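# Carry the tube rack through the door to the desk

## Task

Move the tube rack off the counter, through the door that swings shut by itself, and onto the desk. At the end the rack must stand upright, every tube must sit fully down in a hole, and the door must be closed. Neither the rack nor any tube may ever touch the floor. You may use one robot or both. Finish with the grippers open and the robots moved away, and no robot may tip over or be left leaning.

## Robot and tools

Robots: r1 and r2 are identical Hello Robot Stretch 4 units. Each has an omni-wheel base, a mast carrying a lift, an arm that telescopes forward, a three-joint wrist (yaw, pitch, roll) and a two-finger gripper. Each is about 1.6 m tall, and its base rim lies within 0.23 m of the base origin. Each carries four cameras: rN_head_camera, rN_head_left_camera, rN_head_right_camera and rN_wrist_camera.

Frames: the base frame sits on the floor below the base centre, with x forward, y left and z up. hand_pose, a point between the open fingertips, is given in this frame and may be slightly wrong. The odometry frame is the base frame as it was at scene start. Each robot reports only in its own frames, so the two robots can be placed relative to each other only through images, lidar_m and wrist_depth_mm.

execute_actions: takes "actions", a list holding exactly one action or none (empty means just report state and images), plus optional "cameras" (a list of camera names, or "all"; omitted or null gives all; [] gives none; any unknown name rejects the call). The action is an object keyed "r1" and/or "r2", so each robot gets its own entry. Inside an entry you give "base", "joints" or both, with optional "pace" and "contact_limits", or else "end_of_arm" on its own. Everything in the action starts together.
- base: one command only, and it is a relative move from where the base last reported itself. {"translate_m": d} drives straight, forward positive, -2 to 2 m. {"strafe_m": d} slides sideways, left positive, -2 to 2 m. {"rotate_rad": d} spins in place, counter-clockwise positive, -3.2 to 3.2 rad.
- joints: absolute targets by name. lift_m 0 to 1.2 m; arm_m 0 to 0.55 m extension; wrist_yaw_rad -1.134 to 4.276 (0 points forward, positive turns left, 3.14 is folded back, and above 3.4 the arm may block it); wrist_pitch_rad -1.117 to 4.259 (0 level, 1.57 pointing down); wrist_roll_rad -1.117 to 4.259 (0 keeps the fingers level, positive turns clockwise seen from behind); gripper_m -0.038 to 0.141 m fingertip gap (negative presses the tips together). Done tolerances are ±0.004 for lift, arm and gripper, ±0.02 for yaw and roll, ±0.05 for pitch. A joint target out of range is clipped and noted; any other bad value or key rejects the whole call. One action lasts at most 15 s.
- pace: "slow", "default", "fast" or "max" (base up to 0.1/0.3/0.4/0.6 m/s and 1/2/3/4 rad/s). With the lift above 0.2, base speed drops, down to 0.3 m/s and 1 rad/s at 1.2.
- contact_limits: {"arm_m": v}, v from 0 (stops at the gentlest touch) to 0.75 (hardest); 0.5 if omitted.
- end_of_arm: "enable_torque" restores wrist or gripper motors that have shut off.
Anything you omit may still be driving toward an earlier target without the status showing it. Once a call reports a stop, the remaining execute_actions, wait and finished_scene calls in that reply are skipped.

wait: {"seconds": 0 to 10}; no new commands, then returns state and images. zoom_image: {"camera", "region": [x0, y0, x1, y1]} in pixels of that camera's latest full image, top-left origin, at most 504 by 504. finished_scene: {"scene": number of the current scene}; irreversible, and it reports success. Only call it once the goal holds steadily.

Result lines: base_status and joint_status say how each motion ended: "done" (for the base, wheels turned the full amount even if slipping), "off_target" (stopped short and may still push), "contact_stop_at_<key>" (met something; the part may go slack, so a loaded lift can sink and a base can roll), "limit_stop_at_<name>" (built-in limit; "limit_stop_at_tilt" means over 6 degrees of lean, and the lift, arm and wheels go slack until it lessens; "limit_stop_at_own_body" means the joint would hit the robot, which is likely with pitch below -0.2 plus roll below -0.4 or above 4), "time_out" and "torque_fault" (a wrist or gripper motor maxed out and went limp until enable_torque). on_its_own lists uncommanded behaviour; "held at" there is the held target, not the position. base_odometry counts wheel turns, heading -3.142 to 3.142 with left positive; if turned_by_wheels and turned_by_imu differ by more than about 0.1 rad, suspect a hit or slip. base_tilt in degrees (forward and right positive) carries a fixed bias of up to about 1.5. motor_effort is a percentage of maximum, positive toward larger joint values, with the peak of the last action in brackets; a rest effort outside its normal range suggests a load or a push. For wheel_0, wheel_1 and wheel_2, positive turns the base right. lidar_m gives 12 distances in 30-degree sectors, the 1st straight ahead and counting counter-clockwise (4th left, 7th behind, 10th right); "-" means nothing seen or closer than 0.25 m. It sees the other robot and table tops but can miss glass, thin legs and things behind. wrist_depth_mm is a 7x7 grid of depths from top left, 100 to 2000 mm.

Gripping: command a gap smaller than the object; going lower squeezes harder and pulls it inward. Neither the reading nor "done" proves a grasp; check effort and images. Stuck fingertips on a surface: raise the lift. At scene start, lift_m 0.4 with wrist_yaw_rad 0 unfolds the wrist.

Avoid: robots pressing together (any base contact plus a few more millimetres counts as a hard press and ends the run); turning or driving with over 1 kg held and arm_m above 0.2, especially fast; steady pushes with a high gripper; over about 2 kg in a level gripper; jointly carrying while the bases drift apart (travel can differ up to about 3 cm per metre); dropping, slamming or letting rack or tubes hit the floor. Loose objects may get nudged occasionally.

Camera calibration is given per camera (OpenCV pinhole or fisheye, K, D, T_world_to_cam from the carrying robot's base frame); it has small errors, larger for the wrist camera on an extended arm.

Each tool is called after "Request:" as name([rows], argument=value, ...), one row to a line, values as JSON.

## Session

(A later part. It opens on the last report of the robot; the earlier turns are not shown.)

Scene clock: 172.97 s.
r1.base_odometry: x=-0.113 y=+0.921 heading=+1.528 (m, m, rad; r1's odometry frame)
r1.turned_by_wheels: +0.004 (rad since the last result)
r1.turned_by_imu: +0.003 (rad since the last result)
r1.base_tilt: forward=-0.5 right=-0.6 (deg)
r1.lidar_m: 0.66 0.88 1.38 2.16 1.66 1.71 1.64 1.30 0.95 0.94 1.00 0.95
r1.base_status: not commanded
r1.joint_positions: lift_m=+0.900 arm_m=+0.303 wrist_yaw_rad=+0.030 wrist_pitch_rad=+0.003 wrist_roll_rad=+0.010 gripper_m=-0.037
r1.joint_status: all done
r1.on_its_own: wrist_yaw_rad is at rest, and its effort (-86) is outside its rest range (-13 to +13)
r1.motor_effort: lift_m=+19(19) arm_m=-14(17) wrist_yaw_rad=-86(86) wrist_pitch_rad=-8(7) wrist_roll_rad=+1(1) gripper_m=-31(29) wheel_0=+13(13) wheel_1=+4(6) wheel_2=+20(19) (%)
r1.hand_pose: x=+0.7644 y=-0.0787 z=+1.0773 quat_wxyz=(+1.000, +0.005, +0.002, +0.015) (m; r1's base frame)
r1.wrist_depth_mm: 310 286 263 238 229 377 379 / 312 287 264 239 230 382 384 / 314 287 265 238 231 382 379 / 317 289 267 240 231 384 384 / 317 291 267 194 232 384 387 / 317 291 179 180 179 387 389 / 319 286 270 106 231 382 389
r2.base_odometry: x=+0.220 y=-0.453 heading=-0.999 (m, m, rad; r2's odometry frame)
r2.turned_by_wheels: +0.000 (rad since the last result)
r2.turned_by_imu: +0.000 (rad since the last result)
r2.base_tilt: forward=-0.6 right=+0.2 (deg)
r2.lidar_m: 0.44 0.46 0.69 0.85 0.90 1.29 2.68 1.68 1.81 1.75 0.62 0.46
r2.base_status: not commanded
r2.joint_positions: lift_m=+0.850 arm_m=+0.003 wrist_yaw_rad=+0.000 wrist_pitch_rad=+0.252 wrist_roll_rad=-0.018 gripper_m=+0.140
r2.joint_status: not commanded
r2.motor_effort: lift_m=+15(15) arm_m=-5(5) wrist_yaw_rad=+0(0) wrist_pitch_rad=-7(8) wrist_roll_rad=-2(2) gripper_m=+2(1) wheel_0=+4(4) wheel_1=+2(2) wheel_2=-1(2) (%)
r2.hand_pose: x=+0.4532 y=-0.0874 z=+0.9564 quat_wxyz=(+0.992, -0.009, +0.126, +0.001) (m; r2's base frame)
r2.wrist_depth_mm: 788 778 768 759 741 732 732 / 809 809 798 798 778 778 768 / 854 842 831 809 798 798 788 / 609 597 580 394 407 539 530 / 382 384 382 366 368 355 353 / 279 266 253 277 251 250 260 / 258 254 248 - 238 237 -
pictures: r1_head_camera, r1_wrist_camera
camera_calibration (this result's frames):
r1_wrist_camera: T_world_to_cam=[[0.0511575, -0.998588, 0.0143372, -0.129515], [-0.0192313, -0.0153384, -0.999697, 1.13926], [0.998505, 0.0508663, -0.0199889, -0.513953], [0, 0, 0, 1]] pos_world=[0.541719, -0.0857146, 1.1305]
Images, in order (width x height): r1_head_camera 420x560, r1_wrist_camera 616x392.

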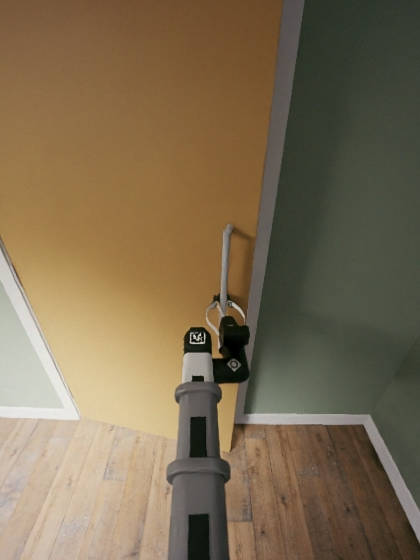

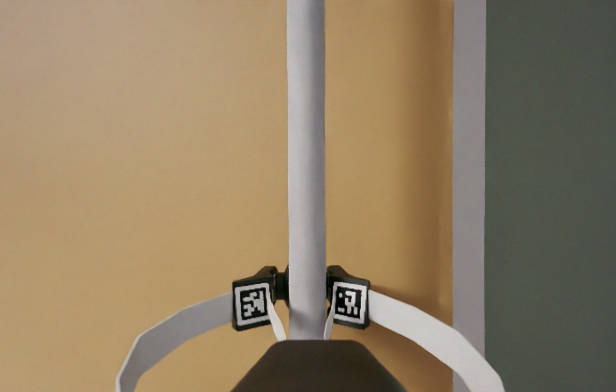

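Request:
execute_actions([
  {"r1":{"base":{"strafe_m":0.09},"joints":{"arm_m":0.1},"pace":"slow"},"r2":{"joints":{"lift_m":1.15,"arm_m":0.3,"wrist_pitch_rad":1.57,"wrist_roll_rad":1.3,"gripper_m":0.13}}},
], cameras=["r1_wrist_camera","r1_head_camera","r2_wrist_camera","r2_head_camera"])

Scene clock: 187.63 s.
r1.base_odometry: x=-0.203 y=+0.926 heading=+1.530 (m, m, rad; r1's odometry frame)
r1.turned_by_wheels: +0.002 (rad since the last result)
r1.turned_by_imu: +0.004 (rad since the last result)
r1.base_tilt: forward=-0.6 right=-0.6 (deg)
r1.lidar_m: 0.51 0.74 1.35 2.06 1.61 1.70 1.64 1.41 1.04 1.03 1.09 0.54
r1.base_status: done
r1.joint_positions: lift_m=+0.900 arm_m=+0.103 wrist_yaw_rad=+0.033 wrist_pitch_rad=+0.004 wrist_roll_rad=+0.010 gripper_m=-0.037
r1.joint_status: all done
r1.on_its_own: wrist_yaw_rad is at rest, and its effort (-94) is outside its rest range (-13 to +13)
r1.motor_effort: lift_m=+20(20) arm_m=-16(18) wrist_yaw_rad=-94(93) wrist_pitch_rad=-12(11) wrist_roll_rad=+0(1) gripper_m=-30(28) wheel_0=+10(12) wheel_1=+0(6) wheel_2=+20(22) (%)
r1.hand_pose: x=+0.5650 y=-0.0779 z=+1.0769 quat_wxyz=(+1.000, +0.005, +0.002, +0.016) (m; r1's base frame)
r1.wrist_depth_mm: 452 359 296 237 220 206 574 / 459 362 300 238 221 206 569 / 462 362 298 240 222 207 574 / 459 366 301 241 223 208 580 / 469 368 303 193 224 208 574 / 469 370 179 180 180 208 580 / 473 349 306 107 221 207 585
r2.base_odometry: x=+0.220 y=-0.453 heading=-0.999 (m, m, rad; r2's odometry frame)
r2.turned_by_wheels: +0.000 (rad since the last result)
r2.turned_by_imu: -0.256 (rad since the last result)
r2.base_tilt: forward=-0.6 right=+0.3 (deg)
r2.lidar_m: 0.39 0.38 0.47 0.91 0.93 1.11 2.07 1.63 1.90 1.68 0.74 0.46
r2.base_status: not commanded
r2.joint_positions: lift_m=+1.150 arm_m=+0.299 wrist_yaw_rad=+0.000 wrist_pitch_rad=+1.570 wrist_roll_rad=+1.300 gripper_m=+0.130
r2.joint_status: all done
r2.motor_effort: lift_m=+22(23) arm_m=+3(13) wrist_yaw_rad=+0(84) wrist_pitch_rad=-1(99) wrist_roll_rad=-2(40) gripper_m=+1(2) wheel_0=+0(6) wheel_1=-1(12) wheel_2=-1(22) (%)
r2.hand_pose: x=+0.4706 y=-0.0874 z=+1.0395 quat_wxyz=(+0.563, +0.428, +0.563, -0.428) (m; r2's base frame)
r2.wrist_depth_mm: 359 353 353 351 1255 1205 1229 / 362 357 353 353 1255 1229 1229 / 364 362 359 355 1255 1255 1229 / 368 359 359 355 1229 1229 1255 / 366 364 362 359 1060 1042 1229 / 370 366 364 359 1060 1060 1255 / 373 290 362 - 1281 1281 1281
pictures: r1_head_camera, r1_wrist_camera, r2_head_camera, r2_wrist_camera
camera_calibration (this result's frames):
r1_wrist_camera: T_world_to_cam=[[0.0540356, -0.998436, 0.0143096, -0.120059], [-0.0205989, -0.0154421, -0.999669, 1.13576], [0.998327, 0.0537229, -0.0214011, -0.313024], [0, 0, 0, 1]] pos_world=[0.342383, -0.0855162, 1.1304]
r2_wrist_camera: T_world_to_cam=[[-0.968266, -0.245942, -0.0444245, 0.490691], [-0.247819, 0.967839, 0.0432851, 0.203827], [0.0323501, 0.0529207, -0.998075, 1.25298], [0, 0, 0, 1]] pos_world=[0.485097, -0.1429, 1.26355]
Images, in order (width x height): r1_head_camera 420x560, r1_wrist_camera 616x392, r2_head_camera 420x560, r2_wrist_camera 616x392.

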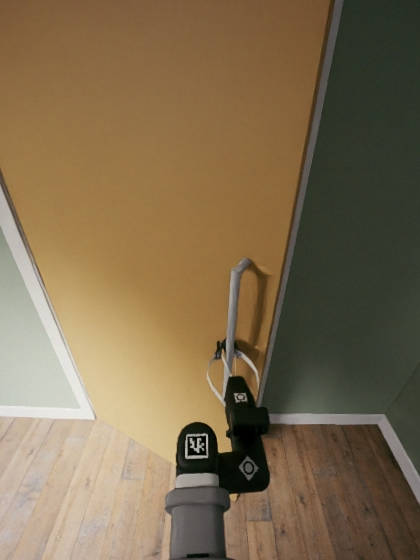

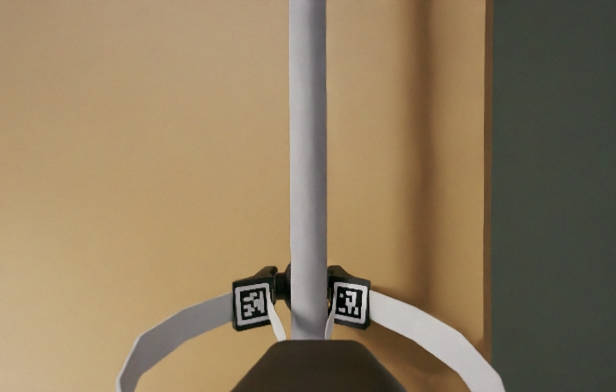

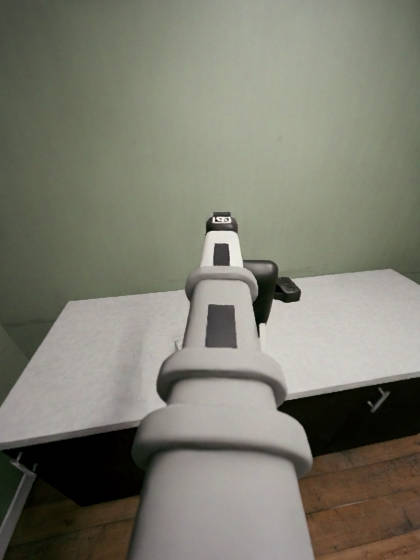

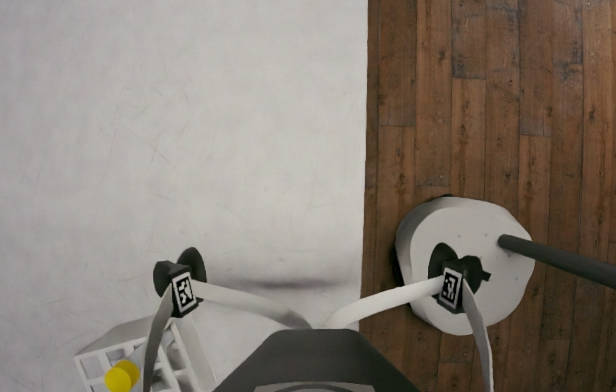

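Request:
execute_actions([
  {"r1":{"joints":{"wrist_yaw_rad":0.35},"pace":"slow"},"r2":{"base":{"rotate_rad":0.256},"joints":{"lift_m":1.2,"wrist_roll_rad":0}}},
], cameras=["r1_head_camera","r2_wrist_camera","r2_head_camera"])

Scene clock: 193.17 s.
r1.base_odometry: x=-0.202 y=+0.925 heading=+1.527 (m, m, rad; r1's odometry frame)
r1.turned_by_wheels: -0.004 (rad since the last result)
r1.turned_by_imu: -0.066 (rad since the last result)
r1.base_tilt: forward=-0.5 right=-0.6 (deg)
r1.lidar_m: 0.51 0.70 1.28 2.08 1.62 1.73 1.66 1.52 1.05 1.01 1.05 0.98
r1.base_status: not commanded
r1.joint_positions: lift_m=+0.900 arm_m=+0.101 wrist_yaw_rad=+0.339 wrist_pitch_rad=+0.003 wrist_roll_rad=+0.010 gripper_m=-0.037
r1.joint_status: all done
r1.on_its_own: wrist_yaw_rad is at rest, and its effort (+30) is outside its rest range (-13 to +13)
r1.motor_effort: lift_m=+20(20) arm_m=-5(16) wrist_yaw_rad=+30(93) wrist_pitch_rad=-7(12) wrist_roll_rad=+3(3) gripper_m=-21(28) wheel_0=-10(19) wheel_1=-5(9) wheel_2=+0(20) (%)
r1.hand_pose: x=+0.5730 y=+0.0136 z=+1.0774 quat_wxyz=(+0.986, +0.005, +0.002, +0.169) (m; r1's base frame)
r1.wrist_depth_mm: 778 496 351 276 214 191 177 / 778 504 357 277 213 190 178 / 788 504 359 278 216 191 180 / 778 508 359 278 216 191 182 / 788 508 366 271 216 193 183 / 778 508 324 188 174 185 184 / 798 521 349 107 218 190 185
r2.base_odometry: x=+0.220 y=-0.453 heading=-0.744 (m, m, rad; r2's odometry frame)
r2.turned_by_wheels: +0.255 (rad since the last result)
r2.turned_by_imu: +0.258 (rad since the last result)
r2.base_tilt: forward=-0.6 right=+0.2 (deg)
r2.lidar_m: 0.38 0.41 0.60 0.91 0.95 1.36 2.76 1.64 1.74 1.69 0.54 0.39
r2.base_status: done
r2.joint_positions: lift_m=+1.199 arm_m=+0.299 wrist_yaw_rad=+0.000 wrist_pitch_rad=+1.570 wrist_roll_rad=+0.000 gripper_m=+0.130
r2.joint_status: all done
r2.motor_effort: lift_m=+23(24) arm_m=+3(3) wrist_yaw_rad=-1(1) wrist_pitch_rad=-1(0) wrist_roll_rad=-3(7) gripper_m=-1(2) wheel_0=-4(6) wheel_1=-2(7) wheel_2=-4(7) (%)
r2.hand_pose: x=+0.4706 y=-0.0874 z=+1.0885 quat_wxyz=(+0.707, +0.000, +0.707, +0.000) (m; r2's base frame)
r2.wrist_depth_mm: 407 407 404 399 399 397 394 / 407 407 404 327 397 397 394 / 410 407 407 366 399 399 397 / 415 413 413 404 404 404 397 / 413 415 410 407 404 402 399 / 1281 1366 410 407 410 404 1308 / 1308 1366 1336 - 1336 1308 1336
pictures: r1_head_camera, r2_head_camera, r2_wrist_camera
camera_calibration (this result's frames):
r2_wrist_camera: T_world_to_cam=[[-0.0226773, -0.998789, -0.0436699, -0.0187411], [-0.998872, 0.0208129, 0.0426858, 0.472993], [-0.0417252, 0.0445887, -0.998134, 1.33612], [0, 0, 0, 1]] pos_world=[0.527784, -0.0881387, 1.31262]
Images, in order (width x height): r1_head_camera 420x560, r2_head_camera 420x560, r2_wrist_camera 616x392.

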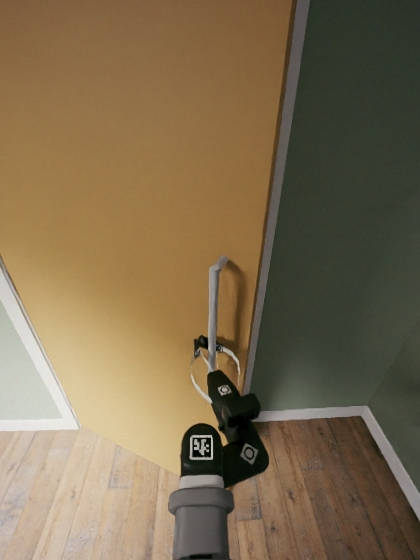

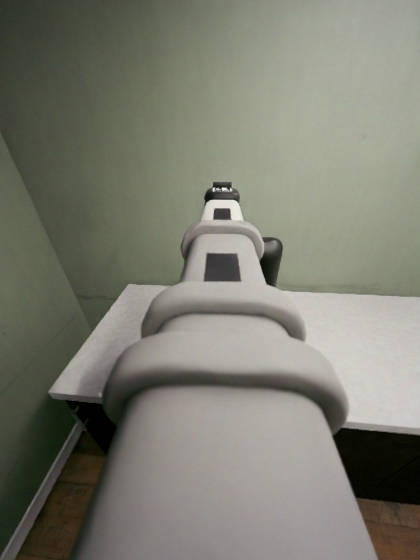

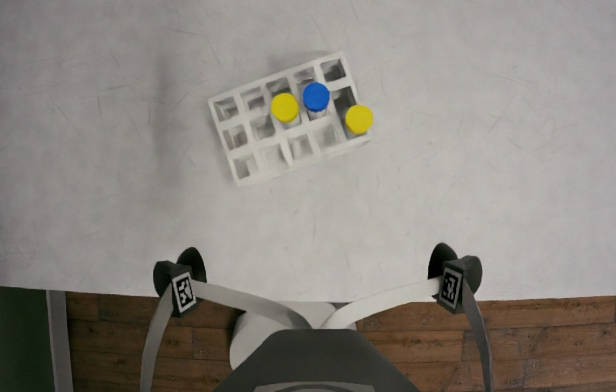

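Request:
execute_actions([
  {"r1":{"base":{"strafe_m":0.2},"joints":{"arm_m":0.0},"pace":"slow"},"r2":{"base":{"strafe_m":0.07},"joints":{"arm_m":0.4,"wrist_roll_rad":1.29,"gripper_m":0.12}}},
], cameras=["r1_head_camera","r1_head_left_camera","r2_wrist_camera","r2_head_left_camera"])

Scene clock: 217.13 s.
r1.base_odometry: x=-0.402 y=+0.935 heading=+1.525 (m, m, rad; r1's odometry frame)
r1.turned_by_wheels: -0.002 (rad since the last result)
r1.turned_by_imu: -0.219 (rad since the last result)
r1.base_tilt: forward=-0.6 right=-0.6 (deg)
r1.lidar_m: 0.40 0.54 1.00 1.83 1.54 1.60 1.71 1.71 1.32 1.15 1.16 0.52
r1.base_status: done
r1.joint_positions: lift_m=+0.900 arm_m=+0.002 wrist_yaw_rad=+0.332 wrist_pitch_rad=+0.002 wrist_roll_rad=+0.010 gripper_m=-0.037
r1.joint_status: all done
r1.on_its_own: wrist_yaw_rad is at rest, and its effort (+53) is outside its rest range (-13 to +13)
r1.motor_effort: lift_m=+20(20) arm_m=-4(14) wrist_yaw_rad=+53(95) wrist_pitch_rad=-6(10) wrist_roll_rad=+2(2) gripper_m=-21(22) wheel_0=-12(21) wheel_1=-4(8) wheel_2=-4(19) (%)
r1.hand_pose: x=+0.4737 y=+0.0114 z=+1.0775 quat_wxyz=(+0.986, +0.005, +0.002, +0.165) (m; r1's base frame)
r1.wrist_depth_mm: 539 402 319 265 213 197 615 / 544 404 320 265 213 198 415 / 544 407 322 266 219 199 621 / 554 407 324 267 219 198 621 / 549 413 327 270 220 198 621 / 559 413 306 185 173 192 627 / 554 413 317 106 221 197 627
r2.base_odometry: x=+0.268 y=-0.401 heading=-0.744 (m, m, rad; r2's odometry frame)
r2.turned_by_wheels: +0.000 (rad since the last result)
r2.turned_by_imu: +0.000 (rad since the last result)
r2.base_tilt: forward=-0.6 right=+0.3 (deg)
r2.lidar_m: 0.39 0.43 0.57 0.83 0.89 1.25 2.75 1.60 1.82 1.34 0.54 0.40
r2.base_status: done
r2.joint_positions: lift_m=+1.199 arm_m=+0.399 wrist_yaw_rad=+0.000 wrist_pitch_rad=+1.570 wrist_roll_rad=+1.290 gripper_m=+0.120
r2.joint_status: all done
r2.motor_effort: lift_m=+22(22) arm_m=+5(4) wrist_yaw_rad=-3(0) wrist_pitch_rad=+0(1) wrist_roll_rad=-1(5) gripper_m=+1(1) wheel_0=-1(13) wheel_1=-1(10) wheel_2=+0(3) (%)
r2.hand_pose: x=+0.5702 y=-0.0874 z=+1.0885 quat_wxyz=(+0.565, +0.425, +0.565, -0.425) (m; r2's base frame)
r2.wrist_depth_mm: 407 407 399 397 397 392 1281 / 410 407 402 402 397 397 1281 / 413 410 407 327 399 399 1281 / 413 413 407 330 402 399 1281 / 415 413 410 407 404 1060 1078 / 421 421 410 410 407 1098 1308 / 424 418 418 - 410 1308 1308
pictures: r1_head_camera, r1_head_left_camera, r2_head_left_camera, r2_wrist_camera
camera_calibration (this result's frames):
r2_wrist_camera: T_world_to_cam=[[-0.965652, -0.256021, -0.0443739, 0.586944], [-0.257891, 0.965204, 0.0432901, 0.231911], [0.0317467, 0.0532468, -0.998077, 1.29908], [0, 0, 0, 1]] pos_world=[0.58535, -0.142743, 1.31259]
Images, in order (width x height): r1_head_camera 420x560, r1_head_left_camera 420x672, r2_head_left_camera 420x672, r2_wrist_camera 616x392.

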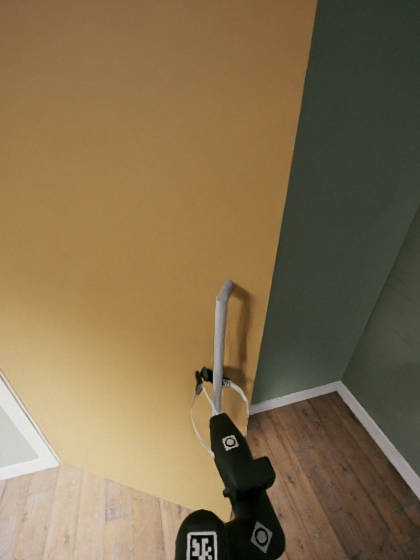

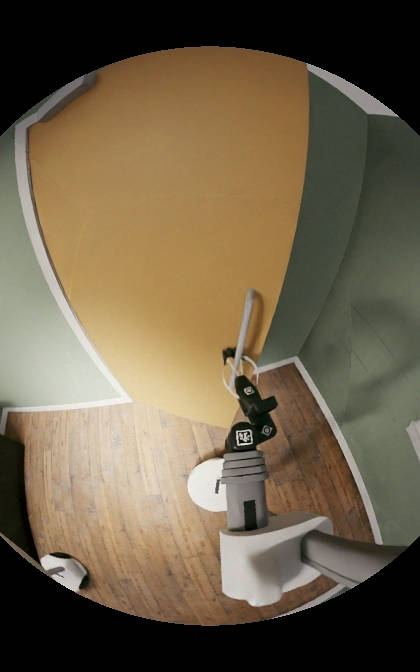

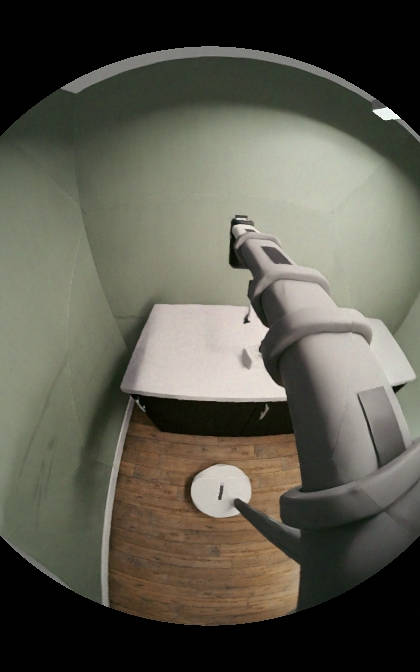

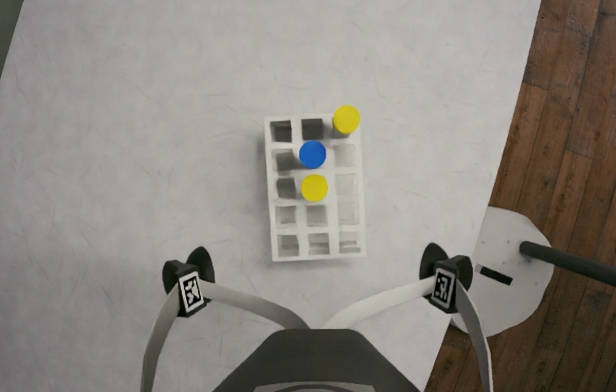

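Request:
execute_actions([
  {"r1":{"joints":{"wrist_yaw_rad":0.2}},"r2":{"base":{"strafe_m":-0.01},"joints":{"lift_m":1.09},"pace":"slow"}},
], cameras=["r1_head_left_camera","r2_wrist_camera"])

Scene clock: 227.93 s.
r1.base_odometry: x=-0.402 y=+0.935 heading=+1.527 (m, m, rad; r1's odometry frame)
r1.turned_by_wheels: +0.002 (rad since the last result)
r1.turned_by_imu: +0.004 (rad since the last result)
r1.base_tilt: forward=-0.6 right=-0.6 (deg)
r1.lidar_m: 0.40 0.53 1.01 1.83 1.56 1.57 1.71 1.72 1.30 1.16 1.16 0.46
r1.base_status: not commanded
r1.joint_positions: lift_m=+0.900 arm_m=+0.002 wrist_yaw_rad=+0.210 wrist_pitch_rad=+0.003 wrist_roll_rad=+0.010 gripper_m=-0.037
r1.joint_status: all done
r1.on_its_own: wrist_yaw_rad is at rest, and its effort (-27) is outside its rest range (-13 to +13)
r1.motor_effort: lift_m=+20(20) arm_m=-4(4) wrist_yaw_rad=-27(49) wrist_pitch_rad=-6(7) wrist_roll_rad=+2(3) gripper_m=-22(26) wheel_0=+1(12) wheel_1=-2(3) wheel_2=+9(9) (%)
r1.hand_pose: x=+0.4728 y=-0.0255 z=+1.0774 quat_wxyz=(+0.995, +0.005, +0.002, +0.105) (m; r1's base frame)
r1.wrist_depth_mm: 427 347 296 239 224 209 668 / 430 349 297 241 224 211 676 / 430 351 296 242 226 211 676 / 436 353 297 243 226 211 683 / 436 355 298 209 226 212 676 / 439 362 179 180 180 212 676 / 442 357 303 106 224 209 691
r2.base_odometry: x=+0.261 y=-0.409 heading=-0.744 (m, m, rad; r2's odometry frame)
r2.turned_by_wheels: +0.000 (rad since the last result)
r2.turned_by_imu: +0.000 (rad since the last result)
r2.base_tilt: forward=-0.7 right=+0.2 (deg)
r2.lidar_m: 0.38 0.42 0.60 0.84 0.90 1.27 2.74 1.56 1.81 1.36 0.55 0.41
r2.base_status: done
r2.joint_positions: lift_m=+1.090 arm_m=+0.399 wrist_yaw_rad=+0.000 wrist_pitch_rad=+1.570 wrist_roll_rad=+1.290 gripper_m=+0.120
r2.joint_status: all done
r2.motor_effort: lift_m=+15(24) arm_m=+5(5) wrist_yaw_rad=-1(0) wrist_pitch_rad=-1(0) wrist_roll_rad=+0(1) gripper_m=+0(3) wheel_0=+5(6) wheel_1=-1(7) wheel_2=+0(1) (%)
r2.hand_pose: x=+0.5702 y=-0.0874 z=+0.9800 quat_wxyz=(+0.565, +0.425, +0.565, -0.425) (m; r2's base frame)
r2.wrist_depth_mm: 300 297 294 293 289 287 286 / 301 297 296 293 291 289 287 / 300 300 297 219 293 290 289 / 303 300 301 220 293 293 1182 / 306 303 259 223 294 294 976 / 307 304 300 223 297 294 991 / 310 306 306 - 300 298 1229
pictures: r1_head_left_camera, r2_wrist_camera
camera_calibration (this result's frames):
r2_wrist_camera: T_world_to_cam=[[-0.965653, -0.256019, -0.0443739, 0.582134], [-0.257889, 0.965204, 0.0432901, 0.236606], [0.0317468, 0.0532468, -0.998077, 1.19083], [0, 0, 0, 1]] pos_world=[0.585352, -0.142743, 1.20413]
Images, in order (width x height): r1_head_left_camera 420x672, r2_wrist_camera 616x392.

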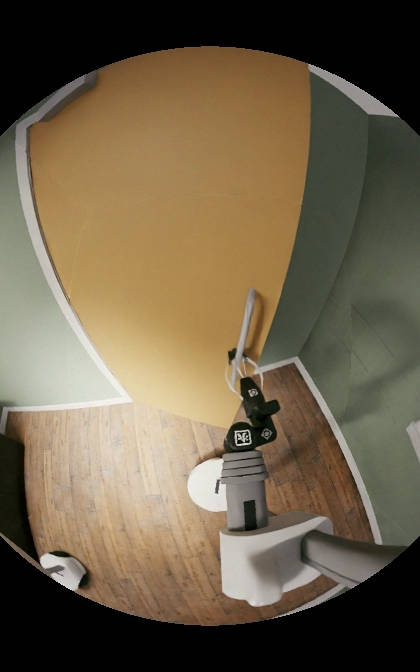

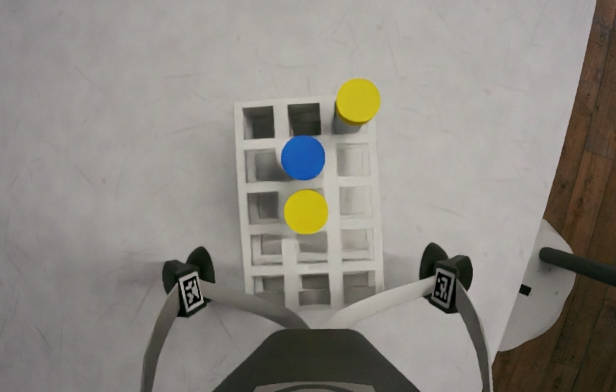

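Request:
execute_actions([
  {"r2":{"joints":{"lift_m":1.062},"pace":"slow"}},
], cameras=["r2_wrist_camera"])

Request:
execute_actions([
  {"r2":{"joints":{"gripper_m":0.03},"pace":"slow"}},
], cameras=["r2_wrist_camera"])

Request:
execute_actions([
  {"r2":{"joints":{"lift_m":1.12},"pace":"slow"}},
], cameras=["r2_wrist_camera","r2_head_left_camera"])

Scene clock: 234.10 s.
r1.base_odometry: x=-0.402 y=+0.935 heading=+1.527 (m, m, rad; r1's odometry frame)
r1.turned_by_wheels: +0.000 (rad since the last result)
r1.turned_by_imu: +0.001 (rad since the last result)
r1.base_tilt: forward=-0.5 right=-0.6 (deg)
r1.lidar_m: 0.41 0.55 1.00 1.86 1.55 1.60 1.72 1.70 1.32 1.16 1.17 0.49
r1.base_status: not commanded
r1.joint_positions: lift_m=+0.900 arm_m=+0.002 wrist_yaw_rad=+0.210 wrist_pitch_rad=+0.003 wrist_roll_rad=+0.010 gripper_m=-0.037
r1.joint_status: not commanded
r1.on_its_own: wrist_yaw_rad is at rest, and its effort (-27) is outside its rest range (-13 to +13)
r1.motor_effort: lift_m=+20(19) arm_m=-4(4) wrist_yaw_rad=-27(26) wrist_pitch_rad=-7(6) wrist_roll_rad=+2(3) gripper_m=-26(24) wheel_0=+1(1) wheel_1=-2(3) wheel_2=+9(9) (%)
r1.hand_pose: x=+0.4728 y=-0.0255 z=+1.0774 quat_wxyz=(+0.995, +0.005, +0.002, +0.105) (m; r1's base frame)
r1.wrist_depth_mm: 427 347 296 241 224 210 668 / 433 351 296 241 224 211 683 / 433 351 297 241 225 211 683 / 436 353 297 242 225 211 683 / 436 355 301 210 227 212 691 / 433 357 179 179 180 212 683 / 442 357 301 107 224 209 676
r2.base_odometry: x=+0.261 y=-0.409 heading=-0.744 (m, m, rad; r2's odometry frame)
r2.turned_by_wheels: +0.000 (rad since the last result)
r2.turned_by_imu: +0.000 (rad since the last result)
r2.base_tilt: forward=-0.5 right=+0.1 (deg)
r2.lidar_m: 0.38 0.42 0.59 0.85 0.89 1.28 2.75 1.59 1.79 1.37 0.55 0.41
r2.base_status: not commanded
r2.joint_positions: lift_m=+1.062 arm_m=+0.399 wrist_yaw_rad=+0.000 wrist_pitch_rad=+1.570 wrist_roll_rad=+1.290 gripper_m=+0.120
r2.joint_status: all done
r2.motor_effort: lift_m=+15(13) arm_m=+5(5) wrist_yaw_rad=+0(1) wrist_pitch_rad=+0(0) wrist_roll_rad=+0(0) gripper_m=-2(2) wheel_0=+5(5) wheel_1=-1(1) wheel_2=-1(0) (%)
r2.hand_pose: x=+0.5702 y=-0.0874 z=+0.9520 quat_wxyz=(+0.565, +0.425, +0.565, -0.425) (m; r2's base frame)
r2.wrist_depth_mm: 271 268 266 263 263 259 - / 271 270 266 227 263 260 259 / 272 270 270 191 264 264 262 / 274 273 271 192 265 263 264 / 276 274 232 195 265 266 549 / 278 276 199 194 260 267 946 / 279 277 276 - 271 267 1160
pictures: r2_wrist_camera
camera_calibration (this result's frames):
r2_wrist_camera: T_world_to_cam=[[-0.965653, -0.256019, -0.0443739, 0.580892], [-0.257889, 0.965204, 0.0432901, 0.237818], [0.0317468, 0.0532467, -0.998077, 1.16288], [0, 0, 0, 1]] pos_world=[0.585353, -0.142743, 1.17612]
Images, in order (width x height): r2_wrist_camera 616x392.

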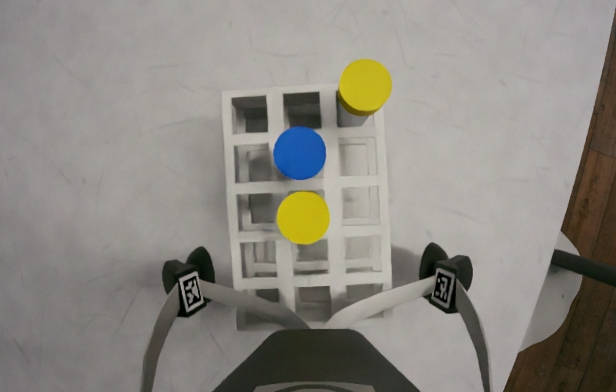

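Scene clock: 237.77 s.
r1.base_odometry: x=-0.402 y=+0.935 heading=+1.527 (m, m, rad; r1's odometry frame)
r1.turned_by_wheels: +0.000 (rad since the last result)
r1.turned_by_imu: +0.001 (rad since the last result)
r1.base_tilt: forward=-0.6 right=-0.6 (deg)
r1.lidar_m: 0.40 0.52 1.00 1.84 1.55 1.59 1.71 1.71 1.32 1.16 1.16 0.48
r1.base_status: not commanded
r1.joint_positions: lift_m=+0.900 arm_m=+0.002 wrist_yaw_rad=+0.210 wrist_pitch_rad=+0.003 wrist_roll_rad=+0.010 gripper_m=-0.037
r1.joint_status: not commanded
r1.on_its_own: wrist_yaw_rad is at rest, and its effort (-27) is outside its rest range (-13 to +13)
r1.motor_effort: lift_m=+20(20) arm_m=-4(4) wrist_yaw_rad=-27(26) wrist_pitch_rad=-7(6) wrist_roll_rad=+1(2) gripper_m=-24(29) wheel_0=+1(1) wheel_1=-2(2) wheel_2=+9(9) (%)
r1.hand_pose: x=+0.4728 y=-0.0255 z=+1.0774 quat_wxyz=(+0.995, +0.005, +0.002, +0.105) (m; r1's base frame)
r1.wrist_depth_mm: 427 349 294 241 224 209 661 / 430 351 296 241 224 210 676 / 430 353 296 241 224 211 683 / 436 355 298 243 225 211 676 / 442 355 300 210 226 212 691 / 436 355 179 179 180 212 676 / 442 359 300 106 224 210 683
r2.base_odometry: x=+0.261 y=-0.409 heading=-0.744 (m, m, rad; r2's odometry frame)
r2.turned_by_wheels: +0.000 (rad since the last result)
r2.turned_by_imu: +0.000 (rad since the last result)
r2.base_tilt: forward=-0.6 right=+0.2 (deg)
r2.lidar_m: 0.39 0.42 0.58 0.84 0.90 1.28 2.75 1.58 1.81 1.33 0.55 0.40
r2.base_status: not commanded
r2.joint_positions: lift_m=+1.062 arm_m=+0.399 wrist_yaw_rad=+0.000 wrist_pitch_rad=+1.570 wrist_roll_rad=+1.290 gripper_m=+0.030
r2.joint_status: all done
r2.motor_effort: lift_m=+15(15) arm_m=+5(5) wrist_yaw_rad=-2(3) wrist_pitch_rad=+0(0) wrist_roll_rad=+0(0) gripper_m=-21(21) wheel_0=+5(5) wheel_1=-1(1) wheel_2=+0(0) (%)
r2.hand_pose: x=+0.5703 y=-0.0874 z=+0.9520 quat_wxyz=(+0.565, +0.425, +0.565, -0.425) (m; r2's base frame)
r2.wrist_depth_mm: 270 267 265 263 262 260 - / 273 270 267 220 139 262 258 / 272 271 267 182 264 263 260 / 276 272 270 183 255 264 262 / 276 273 271 185 255 266 544 / 278 277 188 186 187 266 960 / 279 278 276 - 271 268 1182
pictures: r2_wrist_camera
camera_calibration (this result's frames):
r2_wrist_camera: T_world_to_cam=[[-0.965651, -0.256022, -0.0444062, 0.580932], [-0.257894, 0.965203, 0.0432815, 0.237832], [0.03178, 0.0532469, -0.998076, 1.16285], [0, 0, 0, 1]] pos_world=[0.585357, -0.142743, 1.17612]
Images, in order (width x height): r2_wrist_camera 616x392.

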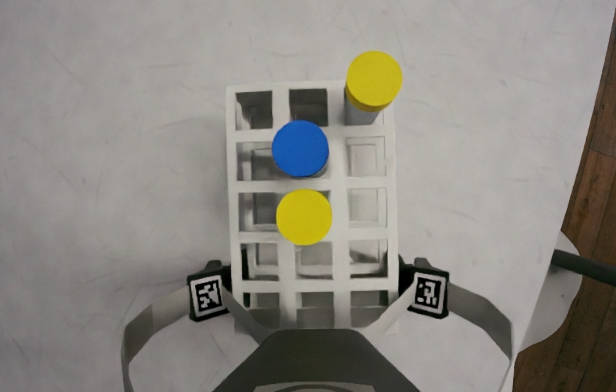

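Scene clock: 239.13 s.
r1.base_odometry: x=-0.402 y=+0.935 heading=+1.527 (m, m, rad; r1's odometry frame)
r1.turned_by_wheels: +0.000 (rad since the last result)
r1.turned_by_imu: +0.000 (rad since the last result)
r1.base_tilt: forward=-0.6 right=-0.6 (deg)
r1.lidar_m: 0.41 0.55 1.03 1.85 1.55 1.58 1.70 1.71 1.30 1.15 1.15 0.48
r1.base_status: not commanded
r1.joint_positions: lift_m=+0.900 arm_m=+0.002 wrist_yaw_rad=+0.210 wrist_pitch_rad=+0.003 wrist_roll_rad=+0.010 gripper_m=-0.037
r1.joint_status: not commanded
r1.on_its_own: wrist_yaw_rad is at rest, and its effort (-27) is outside its rest range (-13 to +13)
r1.motor_effort: lift_m=+20(20) arm_m=-4(4) wrist_yaw_rad=-27(27) wrist_pitch_rad=-6(7) wrist_roll_rad=+1(1) gripper_m=-27(30) wheel_0=+1(1) wheel_1=-2(2) wheel_2=+9(9) (%)
r1.hand_pose: x=+0.4728 y=-0.0255 z=+1.0774 quat_wxyz=(+0.995, +0.005, +0.002, +0.105) (m; r1's base frame)
r1.wrist_depth_mm: 427 347 293 240 224 210 668 / 430 351 296 240 224 211 683 / 436 351 296 242 225 210 676 / 433 353 300 243 225 211 676 / 436 355 300 209 227 212 676 / 442 359 179 180 181 213 683 / 442 359 300 106 224 210 683
r2.base_odometry: x=+0.261 y=-0.409 heading=-0.744 (m, m, rad; r2's odometry frame)
r2.turned_by_wheels: +0.000 (rad since the last result)
r2.turned_by_imu: +0.000 (rad since the last result)
r2.base_tilt: forward=-0.5 right=+0.4 (deg)
r2.lidar_m: 0.38 0.43 0.60 0.84 0.89 1.29 2.76 1.59 1.83 1.33 0.54 0.40
r2.base_status: not commanded
r2.joint_positions: lift_m=+1.120 arm_m=+0.399 wrist_yaw_rad=+0.000 wrist_pitch_rad=+1.570 wrist_roll_rad=+1.290 gripper_m=+0.030
r2.joint_status: all done
r2.motor_effort: lift_m=+23(23) arm_m=+5(5) wrist_yaw_rad=-1(2) wrist_pitch_rad=+0(1) wrist_roll_rad=-2(1) gripper_m=-22(20) wheel_0=+5(5) wheel_1=-1(1) wheel_2=+0(0) (%)
r2.hand_pose: x=+0.5703 y=-0.0874 z=+1.0094 quat_wxyz=(+0.565, +0.425, +0.565, -0.425) (m; r2's base frame)
r2.wrist_depth_mm: 327 327 322 320 319 315 314 / 329 327 325 220 139 319 317 / 330 329 325 182 320 319 1160 / 334 330 327 183 255 320 1205 / 338 334 330 185 255 324 1025 / 338 334 187 185 187 325 1025 / 338 338 336 - 329 327 1229
pictures: r2_head_left_camera, r2_wrist_camera
camera_calibration (this result's frames):
r2_wrist_camera: T_world_to_cam=[[-0.965651, -0.256019, -0.0444062, 0.583481], [-0.25789, 0.965204, 0.0432815, 0.235348], [0.0317802, 0.0532468, -0.998076, 1.2201], [0, 0, 0, 1]] pos_world=[0.585359, -0.142743, 1.23348]
Images, in order (width x height): r2_head_left_camera 420x672, r2_wrist_camera 616x392.

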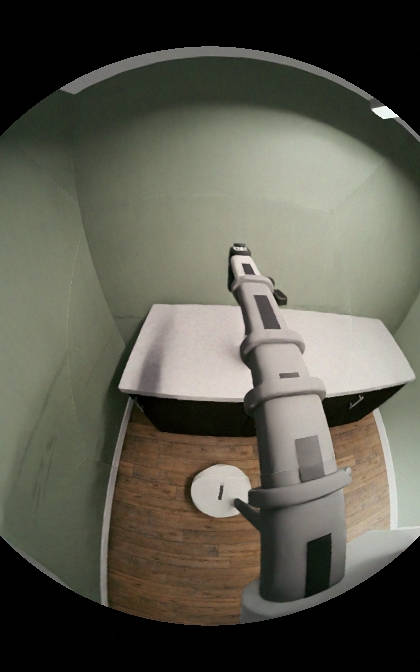

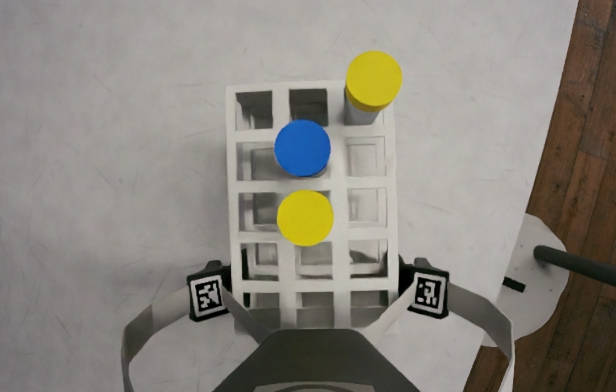

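Request:
execute_actions([
  {"r1":{"base":{"translate_m":-0.15},"pace":"slow"},"r2":{"joints":{"arm_m":0.05},"pace":"slow"}},
], cameras=[])

Request:
execute_actions([
  {"r1":{"base":{"strafe_m":0.15},"pace":"slow"}},
], cameras=[])

Request:
execute_actions([
  {"r1":{"base":{"translate_m":-0.12},"pace":"slow"}},
], cameras=["r1_head_left_camera","r1_head_right_camera","r2_wrist_camera"])

Scene clock: 257.13 s.
r1.base_odometry: x=-0.409 y=+0.785 heading=+1.530 (m, m, rad; r1's odometry frame)
r1.turned_by_wheels: +0.002 (rad since the last result)
r1.turned_by_imu: +0.091 (rad since the last result)
r1.base_tilt: forward=-0.5 right=-0.6 (deg)
r1.lidar_m: 0.40 0.63 1.22 1.91 1.46 1.75 1.59 1.61 1.29 1.18 1.20 0.48
r1.base_status: done
r1.joint_positions: lift_m=+0.900 arm_m=+0.002 wrist_yaw_rad=+0.226 wrist_pitch_rad=+0.003 wrist_roll_rad=+0.011 gripper_m=-0.037
r1.joint_status: not commanded
r1.on_its_own: wrist_yaw_rad is at rest, and its effort (-75) is outside its rest range (-13 to +13)
r1.motor_effort: lift_m=+20(20) arm_m=-8(8) wrist_yaw_rad=-75(100) wrist_pitch_rad=-7(10) wrist_roll_rad=-2(3) gripper_m=-28(34) wheel_0=+9(15) wheel_1=-2(10) wheel_2=+18(27) (%)
r1.hand_pose: x=+0.4738 y=-0.0205 z=+1.0773 quat_wxyz=(+0.994, +0.005, +0.002, +0.113) (m; r1's base frame)
r1.wrist_depth_mm: 809 504 349 239 212 187 715 / 809 512 347 240 213 186 723 / 820 521 349 240 213 188 741 / 820 521 353 242 214 188 732 / 831 517 353 200 215 188 723 / 820 521 179 183 180 189 732 / 842 496 357 106 211 178 741
r2.base_odometry: x=+0.261 y=-0.409 heading=-0.744 (m, m, rad; r2's odometry frame)
r2.turned_by_wheels: +0.000 (rad since the last result)
r2.turned_by_imu: +0.000 (rad since the last result)
r2.base_tilt: forward=-0.6 right=+0.2 (deg)
r2.lidar_m: 0.39 0.42 0.57 0.83 0.91 1.29 2.74 1.49 1.80 1.35 0.56 0.26
r2.base_status: not commanded
r2.joint_positions: lift_m=+1.120 arm_m=+0.051 wrist_yaw_rad=+0.000 wrist_pitch_rad=+1.570 wrist_roll_rad=+1.290 gripper_m=+0.030
r2.joint_status: all done
r2.motor_effort: lift_m=+23(23) arm_m=-5(4) wrist_yaw_rad=-2(1) wrist_pitch_rad=+0(0) wrist_roll_rad=-1(0) gripper_m=-21(23) wheel_0=+5(5) wheel_1=-1(1) wheel_2=+0(0) (%)
r2.hand_pose: x=+0.2221 y=-0.0874 z=+1.0094 quat_wxyz=(+0.565, +0.425, +0.565, -0.425) (m; r2's base frame)
r2.wrist_depth_mm: 329 329 488 1229 1182 1182 1182 / 330 329 488 222 138 1182 1205 / 330 332 466 182 1205 1205 1205 / 338 340 535 183 257 1229 1229 / 338 370 603 185 255 1025 1229 / 340 340 187 186 188 1229 1205 / 340 477 1255 - 1255 1255 1255
pictures: none
No camera images: the call's "cameras" was empty. Leave "cameras" out to get every camera's image.

Scene clock: 260.20 s.
r1.base_odometry: x=-0.558 y=+0.792 heading=+1.528 (m, m, rad; r1's odometry frame)
r1.turned_by_wheels: -0.001 (rad since the last result)
r1.turned_by_imu: -0.149 (rad since the last result)
r1.base_tilt: forward=-0.6 right=-0.6 (deg)
r1.lidar_m: 0.40 0.58 1.08 1.79 1.41 1.40 1.63 1.64 1.54 1.29 1.27 0.46
r1.base_status: done
r1.joint_positions: lift_m=+0.900 arm_m=+0.001 wrist_yaw_rad=+0.185 wrist_pitch_rad=+0.002 wrist_roll_rad=+0.010 gripper_m=-0.037
r1.joint_status: not commanded
r1.on_its_own: wrist_yaw_rad is at rest, and its effort (+46) is outside its rest range (-13 to +13)
r1.motor_effort: lift_m=+20(20) arm_m=-3(7) wrist_yaw_rad=+46(93) wrist_pitch_rad=-6(9) wrist_roll_rad=+2(2) gripper_m=-20(33) wheel_0=-12(27) wheel_1=-2(7) wheel_2=-2(21) (%)
r1.hand_pose: x=+0.4719 y=-0.0330 z=+1.0775 quat_wxyz=(+0.996, +0.005, +0.002, +0.092) (m; r1's base frame)
r1.wrist_depth_mm: 477 373 307 259 217 199 831 / 480 375 309 262 217 199 831 / 484 377 310 262 217 200 831 / 484 377 309 262 219 200 831 / 492 379 310 262 218 201 831 / 492 384 294 186 175 195 842 / 492 384 304 106 221 199 831
r2.base_odometry: x=+0.261 y=-0.409 heading=-0.744 (m, m, rad; r2's odometry frame)
r2.turned_by_wheels: +0.000 (rad since the last result)
r2.turned_by_imu: +0.000 (rad since the last result)
r2.base_tilt: forward=-0.6 right=+0.3 (deg)
r2.lidar_m: 0.40 0.42 0.60 0.85 0.90 1.30 2.75 1.43 1.83 1.35 0.54 0.25
r2.base_status: not commanded
r2.joint_positions: lift_m=+1.120 arm_m=+0.051 wrist_yaw_rad=+0.000 wrist_pitch_rad=+1.570 wrist_roll_rad=+1.290 gripper_m=+0.030
r2.joint_status: not commanded
r2.motor_effort: lift_m=+23(23) arm_m=-5(5) wrist_yaw_rad=+0(2) wrist_pitch_rad=-1(0) wrist_roll_rad=-1(1) gripper_m=-20(25) wheel_0=+5(5) wheel_1=-1(1) wheel_2=+0(0) (%)
r2.hand_pose: x=+0.2221 y=-0.0874 z=+1.0094 quat_wxyz=(+0.565, +0.425, +0.565, -0.425) (m; r2's base frame)
r2.wrist_depth_mm: 330 325 488 1205 1205 1205 1205 / 329 329 480 221 138 1182 1182 / 330 330 466 182 1229 1205 1205 / 334 338 539 182 255 1205 1229 / 336 373 591 185 255 1008 1205 / 338 340 188 186 188 1229 1229 / 342 477 1281 - 1255 1255 1229
pictures: none
No camera images: the call's "cameras" was empty. Leave "cameras" out to get every camera's image.

Scene clock: 262.67 s.
r1.base_odometry: x=-0.564 y=+0.673 heading=+1.530 (m, m, rad; r1's odometry frame)
r1.turned_by_wheels: +0.002 (rad since the last result)
r1.turned_by_imu: +0.024 (rad since the last result)
r1.base_tilt: forward=-0.6 right=-0.6 (deg)
r1.lidar_m: 0.39 0.62 1.20 1.76 1.31 1.36 1.54 1.52 1.53 1.31 1.33 0.47
r1.base_status: done
r1.joint_positions: lift_m=+0.900 arm_m=+0.002 wrist_yaw_rad=+0.229 wrist_pitch_rad=+0.003 wrist_roll_rad=+0.010 gripper_m=-0.037
r1.joint_status: not commanded
r1.on_its_own: wrist_yaw_rad is at rest, and its effort (-81) is outside its rest range (-13 to +13)
r1.motor_effort: lift_m=+19(19) arm_m=-4(4) wrist_yaw_rad=-81(92) wrist_pitch_rad=-8(9) wrist_roll_rad=+1(2) gripper_m=-30(27) wheel_0=+8(15) wheel_1=-4(8) wheel_2=+20(24) (%)
r1.hand_pose: x=+0.4733 y=-0.0198 z=+1.0772 quat_wxyz=(+0.993, +0.005, +0.002, +0.114) (m; r1's base frame)
r1.wrist_depth_mm: 809 530 359 245 218 182 854 / 820 535 362 246 218 182 866 / 820 539 364 247 219 182 866 / 820 549 368 248 220 183 878 / 809 559 366 210 220 186 866 / 842 554 179 184 179 185 866 / 831 521 373 106 214 176 904
r2.base_odometry: x=+0.261 y=-0.409 heading=-0.744 (m, m, rad; r2's odometry frame)
r2.turned_by_wheels: +0.000 (rad since the last result)
r2.turned_by_imu: +0.000 (rad since the last result)
r2.base_tilt: forward=-0.6 right=+0.2 (deg)
r2.lidar_m: 0.38 0.43 0.59 0.85 0.90 1.28 2.72 1.36 1.81 1.34 0.54 0.26
r2.base_status: not commanded
r2.joint_positions: lift_m=+1.120 arm_m=+0.051 wrist_yaw_rad=+0.000 wrist_pitch_rad=+1.570 wrist_roll_rad=+1.290 gripper_m=+0.030
r2.joint_status: not commanded
r2.motor_effort: lift_m=+23(23) arm_m=-5(5) wrist_yaw_rad=-1(2) wrist_pitch_rad=-1(0) wrist_roll_rad=+0(1) gripper_m=-20(22) wheel_0=+5(5) wheel_1=-1(1) wheel_2=+0(0) (%)
r2.hand_pose: x=+0.2221 y=-0.0874 z=+1.0094 quat_wxyz=(+0.565, +0.425, +0.565, -0.425) (m; r2's base frame)
r2.wrist_depth_mm: 329 327 492 1205 1205 1205 1182 / 332 329 484 223 138 1182 1205 / 330 334 462 182 1229 1205 1182 / 334 338 535 183 256 1229 1205 / 338 370 597 185 255 1008 1182 / 342 338 188 186 188 1255 1205 / 342 473 1308 - 1255 1229 1229
pictures: r1_head_left_camera, r1_head_right_camera, r2_wrist_camera
camera_calibration (this result's frames):
r2_wrist_camera: T_world_to_cam=[[-0.965695, -0.255856, -0.0444012, 0.247252], [-0.257727, 0.965248, 0.0432829, 0.145515], [0.031784, 0.0532414, -0.998076, 1.23117], [0, 0, 0, 1]] pos_world=[0.237142, -0.142746, 1.23348]
Images, in order (width x height): r1_head_left_camera 420x672, r1_head_right_camera 420x672, r2_wrist_camera 616x392.

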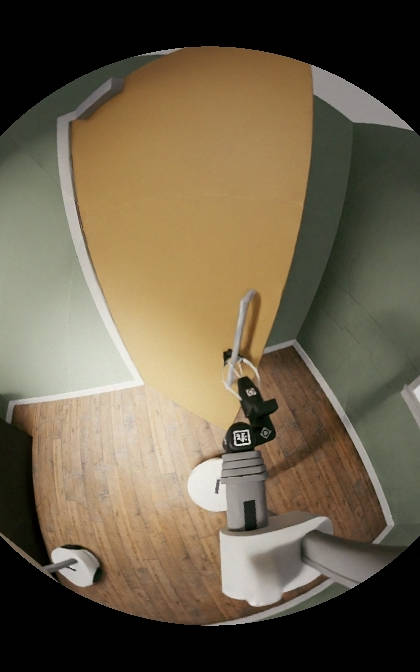

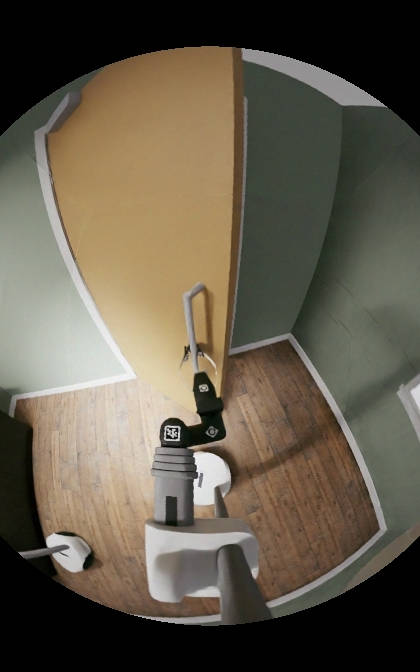

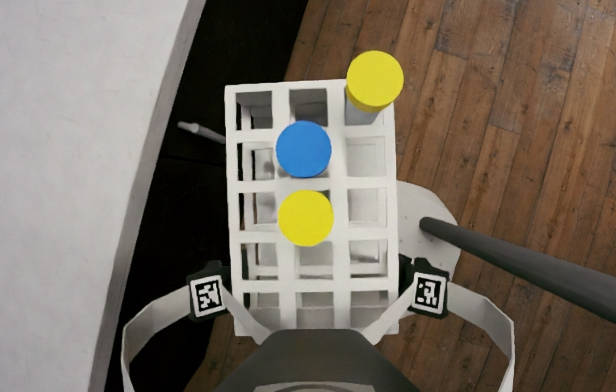

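Request:
execute_actions([
  {"r1":{"base":{"strafe_m":0.15},"pace":"slow"},"r2":{"base":{"translate_m":-0.3},"pace":"slow"}},
], cameras=[])

Request:
execute_actions([
  {"r1":{"base":{"rotate_rad":0.35},"joints":{"wrist_yaw_rad":0.1},"pace":"slow"}},
], cameras=["r1_head_left_camera","r1_head_right_camera","r2_head_right_camera"])

Scene clock: 273.67 s.
r1.base_odometry: x=-0.713 y=+0.679 heading=+1.528 (m, m, rad; r1's odometry frame)
r1.turned_by_wheels: -0.002 (rad since the last result)
r1.turned_by_imu: -0.138 (rad since the last result)
r1.base_tilt: forward=-0.6 right=-0.5 (deg)
r1.lidar_m: 0.40 0.58 1.08 1.60 1.67 0.99 1.61 1.58 1.73 1.44 1.40 0.45
r1.base_status: done
r1.joint_positions: lift_m=+0.900 arm_m=+0.001 wrist_yaw_rad=+0.178 wrist_pitch_rad=+0.002 wrist_roll_rad=+0.010 gripper_m=-0.037
r1.joint_status: not commanded
r1.on_its_own: wrist_yaw_rad is at rest, and its effort (+63) is outside its rest range (-13 to +13)
r1.motor_effort: lift_m=+20(20) arm_m=-3(4) wrist_yaw_rad=+63(92) wrist_pitch_rad=-4(8) wrist_roll_rad=+3(2) gripper_m=-19(28) wheel_0=-15(25) wheel_1=-3(7) wheel_2=-7(18) (%)
r1.hand_pose: x=+0.4717 y=-0.0349 z=+1.0776 quat_wxyz=(+0.996, +0.005, +0.001, +0.089) (m; r1's base frame)
r1.wrist_depth_mm: 488 382 312 260 214 198 1008 / 500 384 312 263 215 200 1025 / 500 387 312 262 214 200 1025 / 508 387 314 264 214 201 1025 / 504 389 315 264 216 202 1060 / 504 389 300 184 170 195 1060 / 508 394 306 106 222 202 1060
r2.base_odometry: x=+0.040 y=-0.206 heading=-0.744 (m, m, rad; r2's odometry frame)
r2.turned_by_wheels: -0.001 (rad since the last result)
r2.turned_by_imu: +0.000 (rad since the last result)
r2.base_tilt: forward=-0.6 right=+0.3 (deg)
r2.lidar_m: 0.67 0.73 0.88 0.85 0.93 1.32 2.44 1.04 1.70 1.74 0.94 0.25
r2.base_status: done
r2.joint_positions: lift_m=+1.120 arm_m=+0.051 wrist_yaw_rad=+0.000 wrist_pitch_rad=+1.570 wrist_roll_rad=+1.290 gripper_m=+0.030
r2.joint_status: not commanded
r2.motor_effort: lift_m=+23(23) arm_m=-5(5) wrist_yaw_rad=-1(0) wrist_pitch_rad=-1(1) wrist_roll_rad=-1(1) gripper_m=-22(20) wheel_0=-6(5) wheel_1=-3(5) wheel_2=+2(5) (%)
r2.hand_pose: x=+0.2220 y=-0.0874 z=+1.0094 quat_wxyz=(+0.565, +0.425, +0.565, -0.425) (m; r2's base frame)
r2.wrist_depth_mm: 580 768 1182 1229 1229 1205 1182 / 609 831 1229 220 142 1205 1182 / 640 917 1255 182 1205 1205 1229 / 683 1008 1229 183 254 1255 1229 / 732 1098 1229 185 255 1008 1229 / 788 1008 189 186 189 1229 1255 / 842 1281 1308 - 1281 1229 1255
pictures: none
No camera images: the call's "cameras" was empty. Leave "cameras" out to get every camera's image.

Scene clock: 275.53 s.
r1.base_odometry: x=-0.713 y=+0.679 heading=+1.877 (m, m, rad; r1's odometry frame)
r1.turned_by_wheels: +0.348 (rad since the last result)
r1.turned_by_imu: +0.144 (rad since the last result)
r1.base_tilt: forward=-0.6 right=-0.5 (deg)
r1.lidar_m: 0.37 0.62 1.11 1.75 1.14 1.06 1.58 1.59 1.60 1.35 1.34 0.45
r1.base_status: done
r1.joint_positions: lift_m=+0.900 arm_m=+0.001 wrist_yaw_rad=+0.083 wrist_pitch_rad=+0.003 wrist_roll_rad=+0.010 gripper_m=-0.037
r1.joint_status: all done
r1.on_its_own: wrist_yaw_rad is at rest, and its effort (+48) is outside its rest range (-13 to +13)
r1.motor_effort: lift_m=+20(19) arm_m=-4(8) wrist_yaw_rad=+48(100) wrist_pitch_rad=-7(11) wrist_roll_rad=+1(4) gripper_m=-20(28) wheel_0=-12(26) wheel_1=-3(10) wheel_2=-5(25) (%)
r1.hand_pose: x=+0.4671 y=-0.0631 z=+1.0774 quat_wxyz=(+0.999, +0.005, +0.002, +0.042) (m; r1's base frame)
r1.wrist_depth_mm: 477 373 306 258 216 198 946 / 480 375 309 259 217 199 946 / 484 377 309 260 219 200 931 / 484 382 312 262 218 200 931 / 488 379 310 262 219 201 960 / 496 384 297 185 176 195 960 / 492 387 307 106 220 199 960
r2.base_odometry: x=+0.040 y=-0.206 heading=-0.744 (m, m, rad; r2's odometry frame)
r2.turned_by_wheels: +0.000 (rad since the last result)
r2.turned_by_imu: +0.000 (rad since the last result)
r2.base_tilt: forward=-0.6 right=+0.2 (deg)
r2.lidar_m: 0.68 0.74 0.89 0.86 0.93 1.32 2.44 1.09 1.76 1.73 0.96 0.26
r2.base_status: not commanded
r2.joint_positions: lift_m=+1.120 arm_m=+0.051 wrist_yaw_rad=+0.000 wrist_pitch_rad=+1.570 wrist_roll_rad=+1.290 gripper_m=+0.030
r2.joint_status: not commanded
r2.motor_effort: lift_m=+23(23) arm_m=-5(5) wrist_yaw_rad=-1(1) wrist_pitch_rad=+0(1) wrist_roll_rad=+0(1) gripper_m=-20(24) wheel_0=-5(5) wheel_1=-4(3) wheel_2=+3(2) (%)
r2.hand_pose: x=+0.2220 y=-0.0874 z=+1.0094 quat_wxyz=(+0.565, +0.425, +0.565, -0.425) (m; r2's base frame)
r2.wrist_depth_mm: 569 778 1205 1205 1205 1205 1182 / 615 842 1229 220 144 1205 1229 / 640 917 1229 182 1229 1182 1182 / 676 1008 1229 183 255 1205 1205 / 723 1098 1255 185 255 1025 1205 / 788 1008 189 186 188 1229 1229 / 842 1308 1255 - 1255 1229 1229
pictures: r1_head_left_camera, r1_head_right_camera, r2_head_right_camera
Images, in order (width x height): r1_head_left_camera 420x672, r1_head_right_camera 420x672, r2_head_right_camera 420x672.

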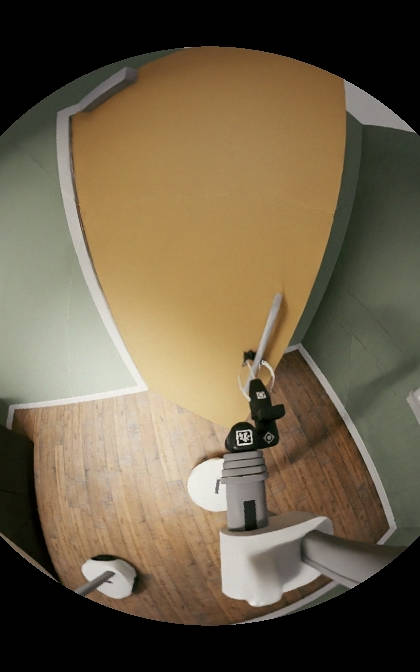

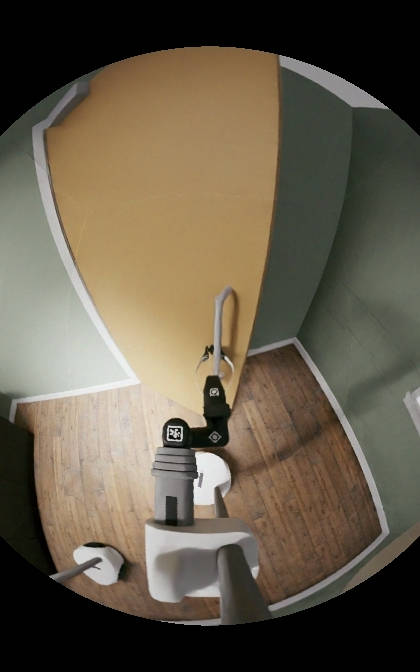

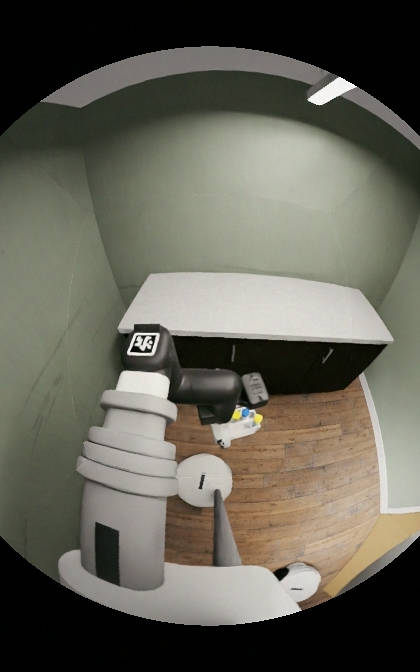

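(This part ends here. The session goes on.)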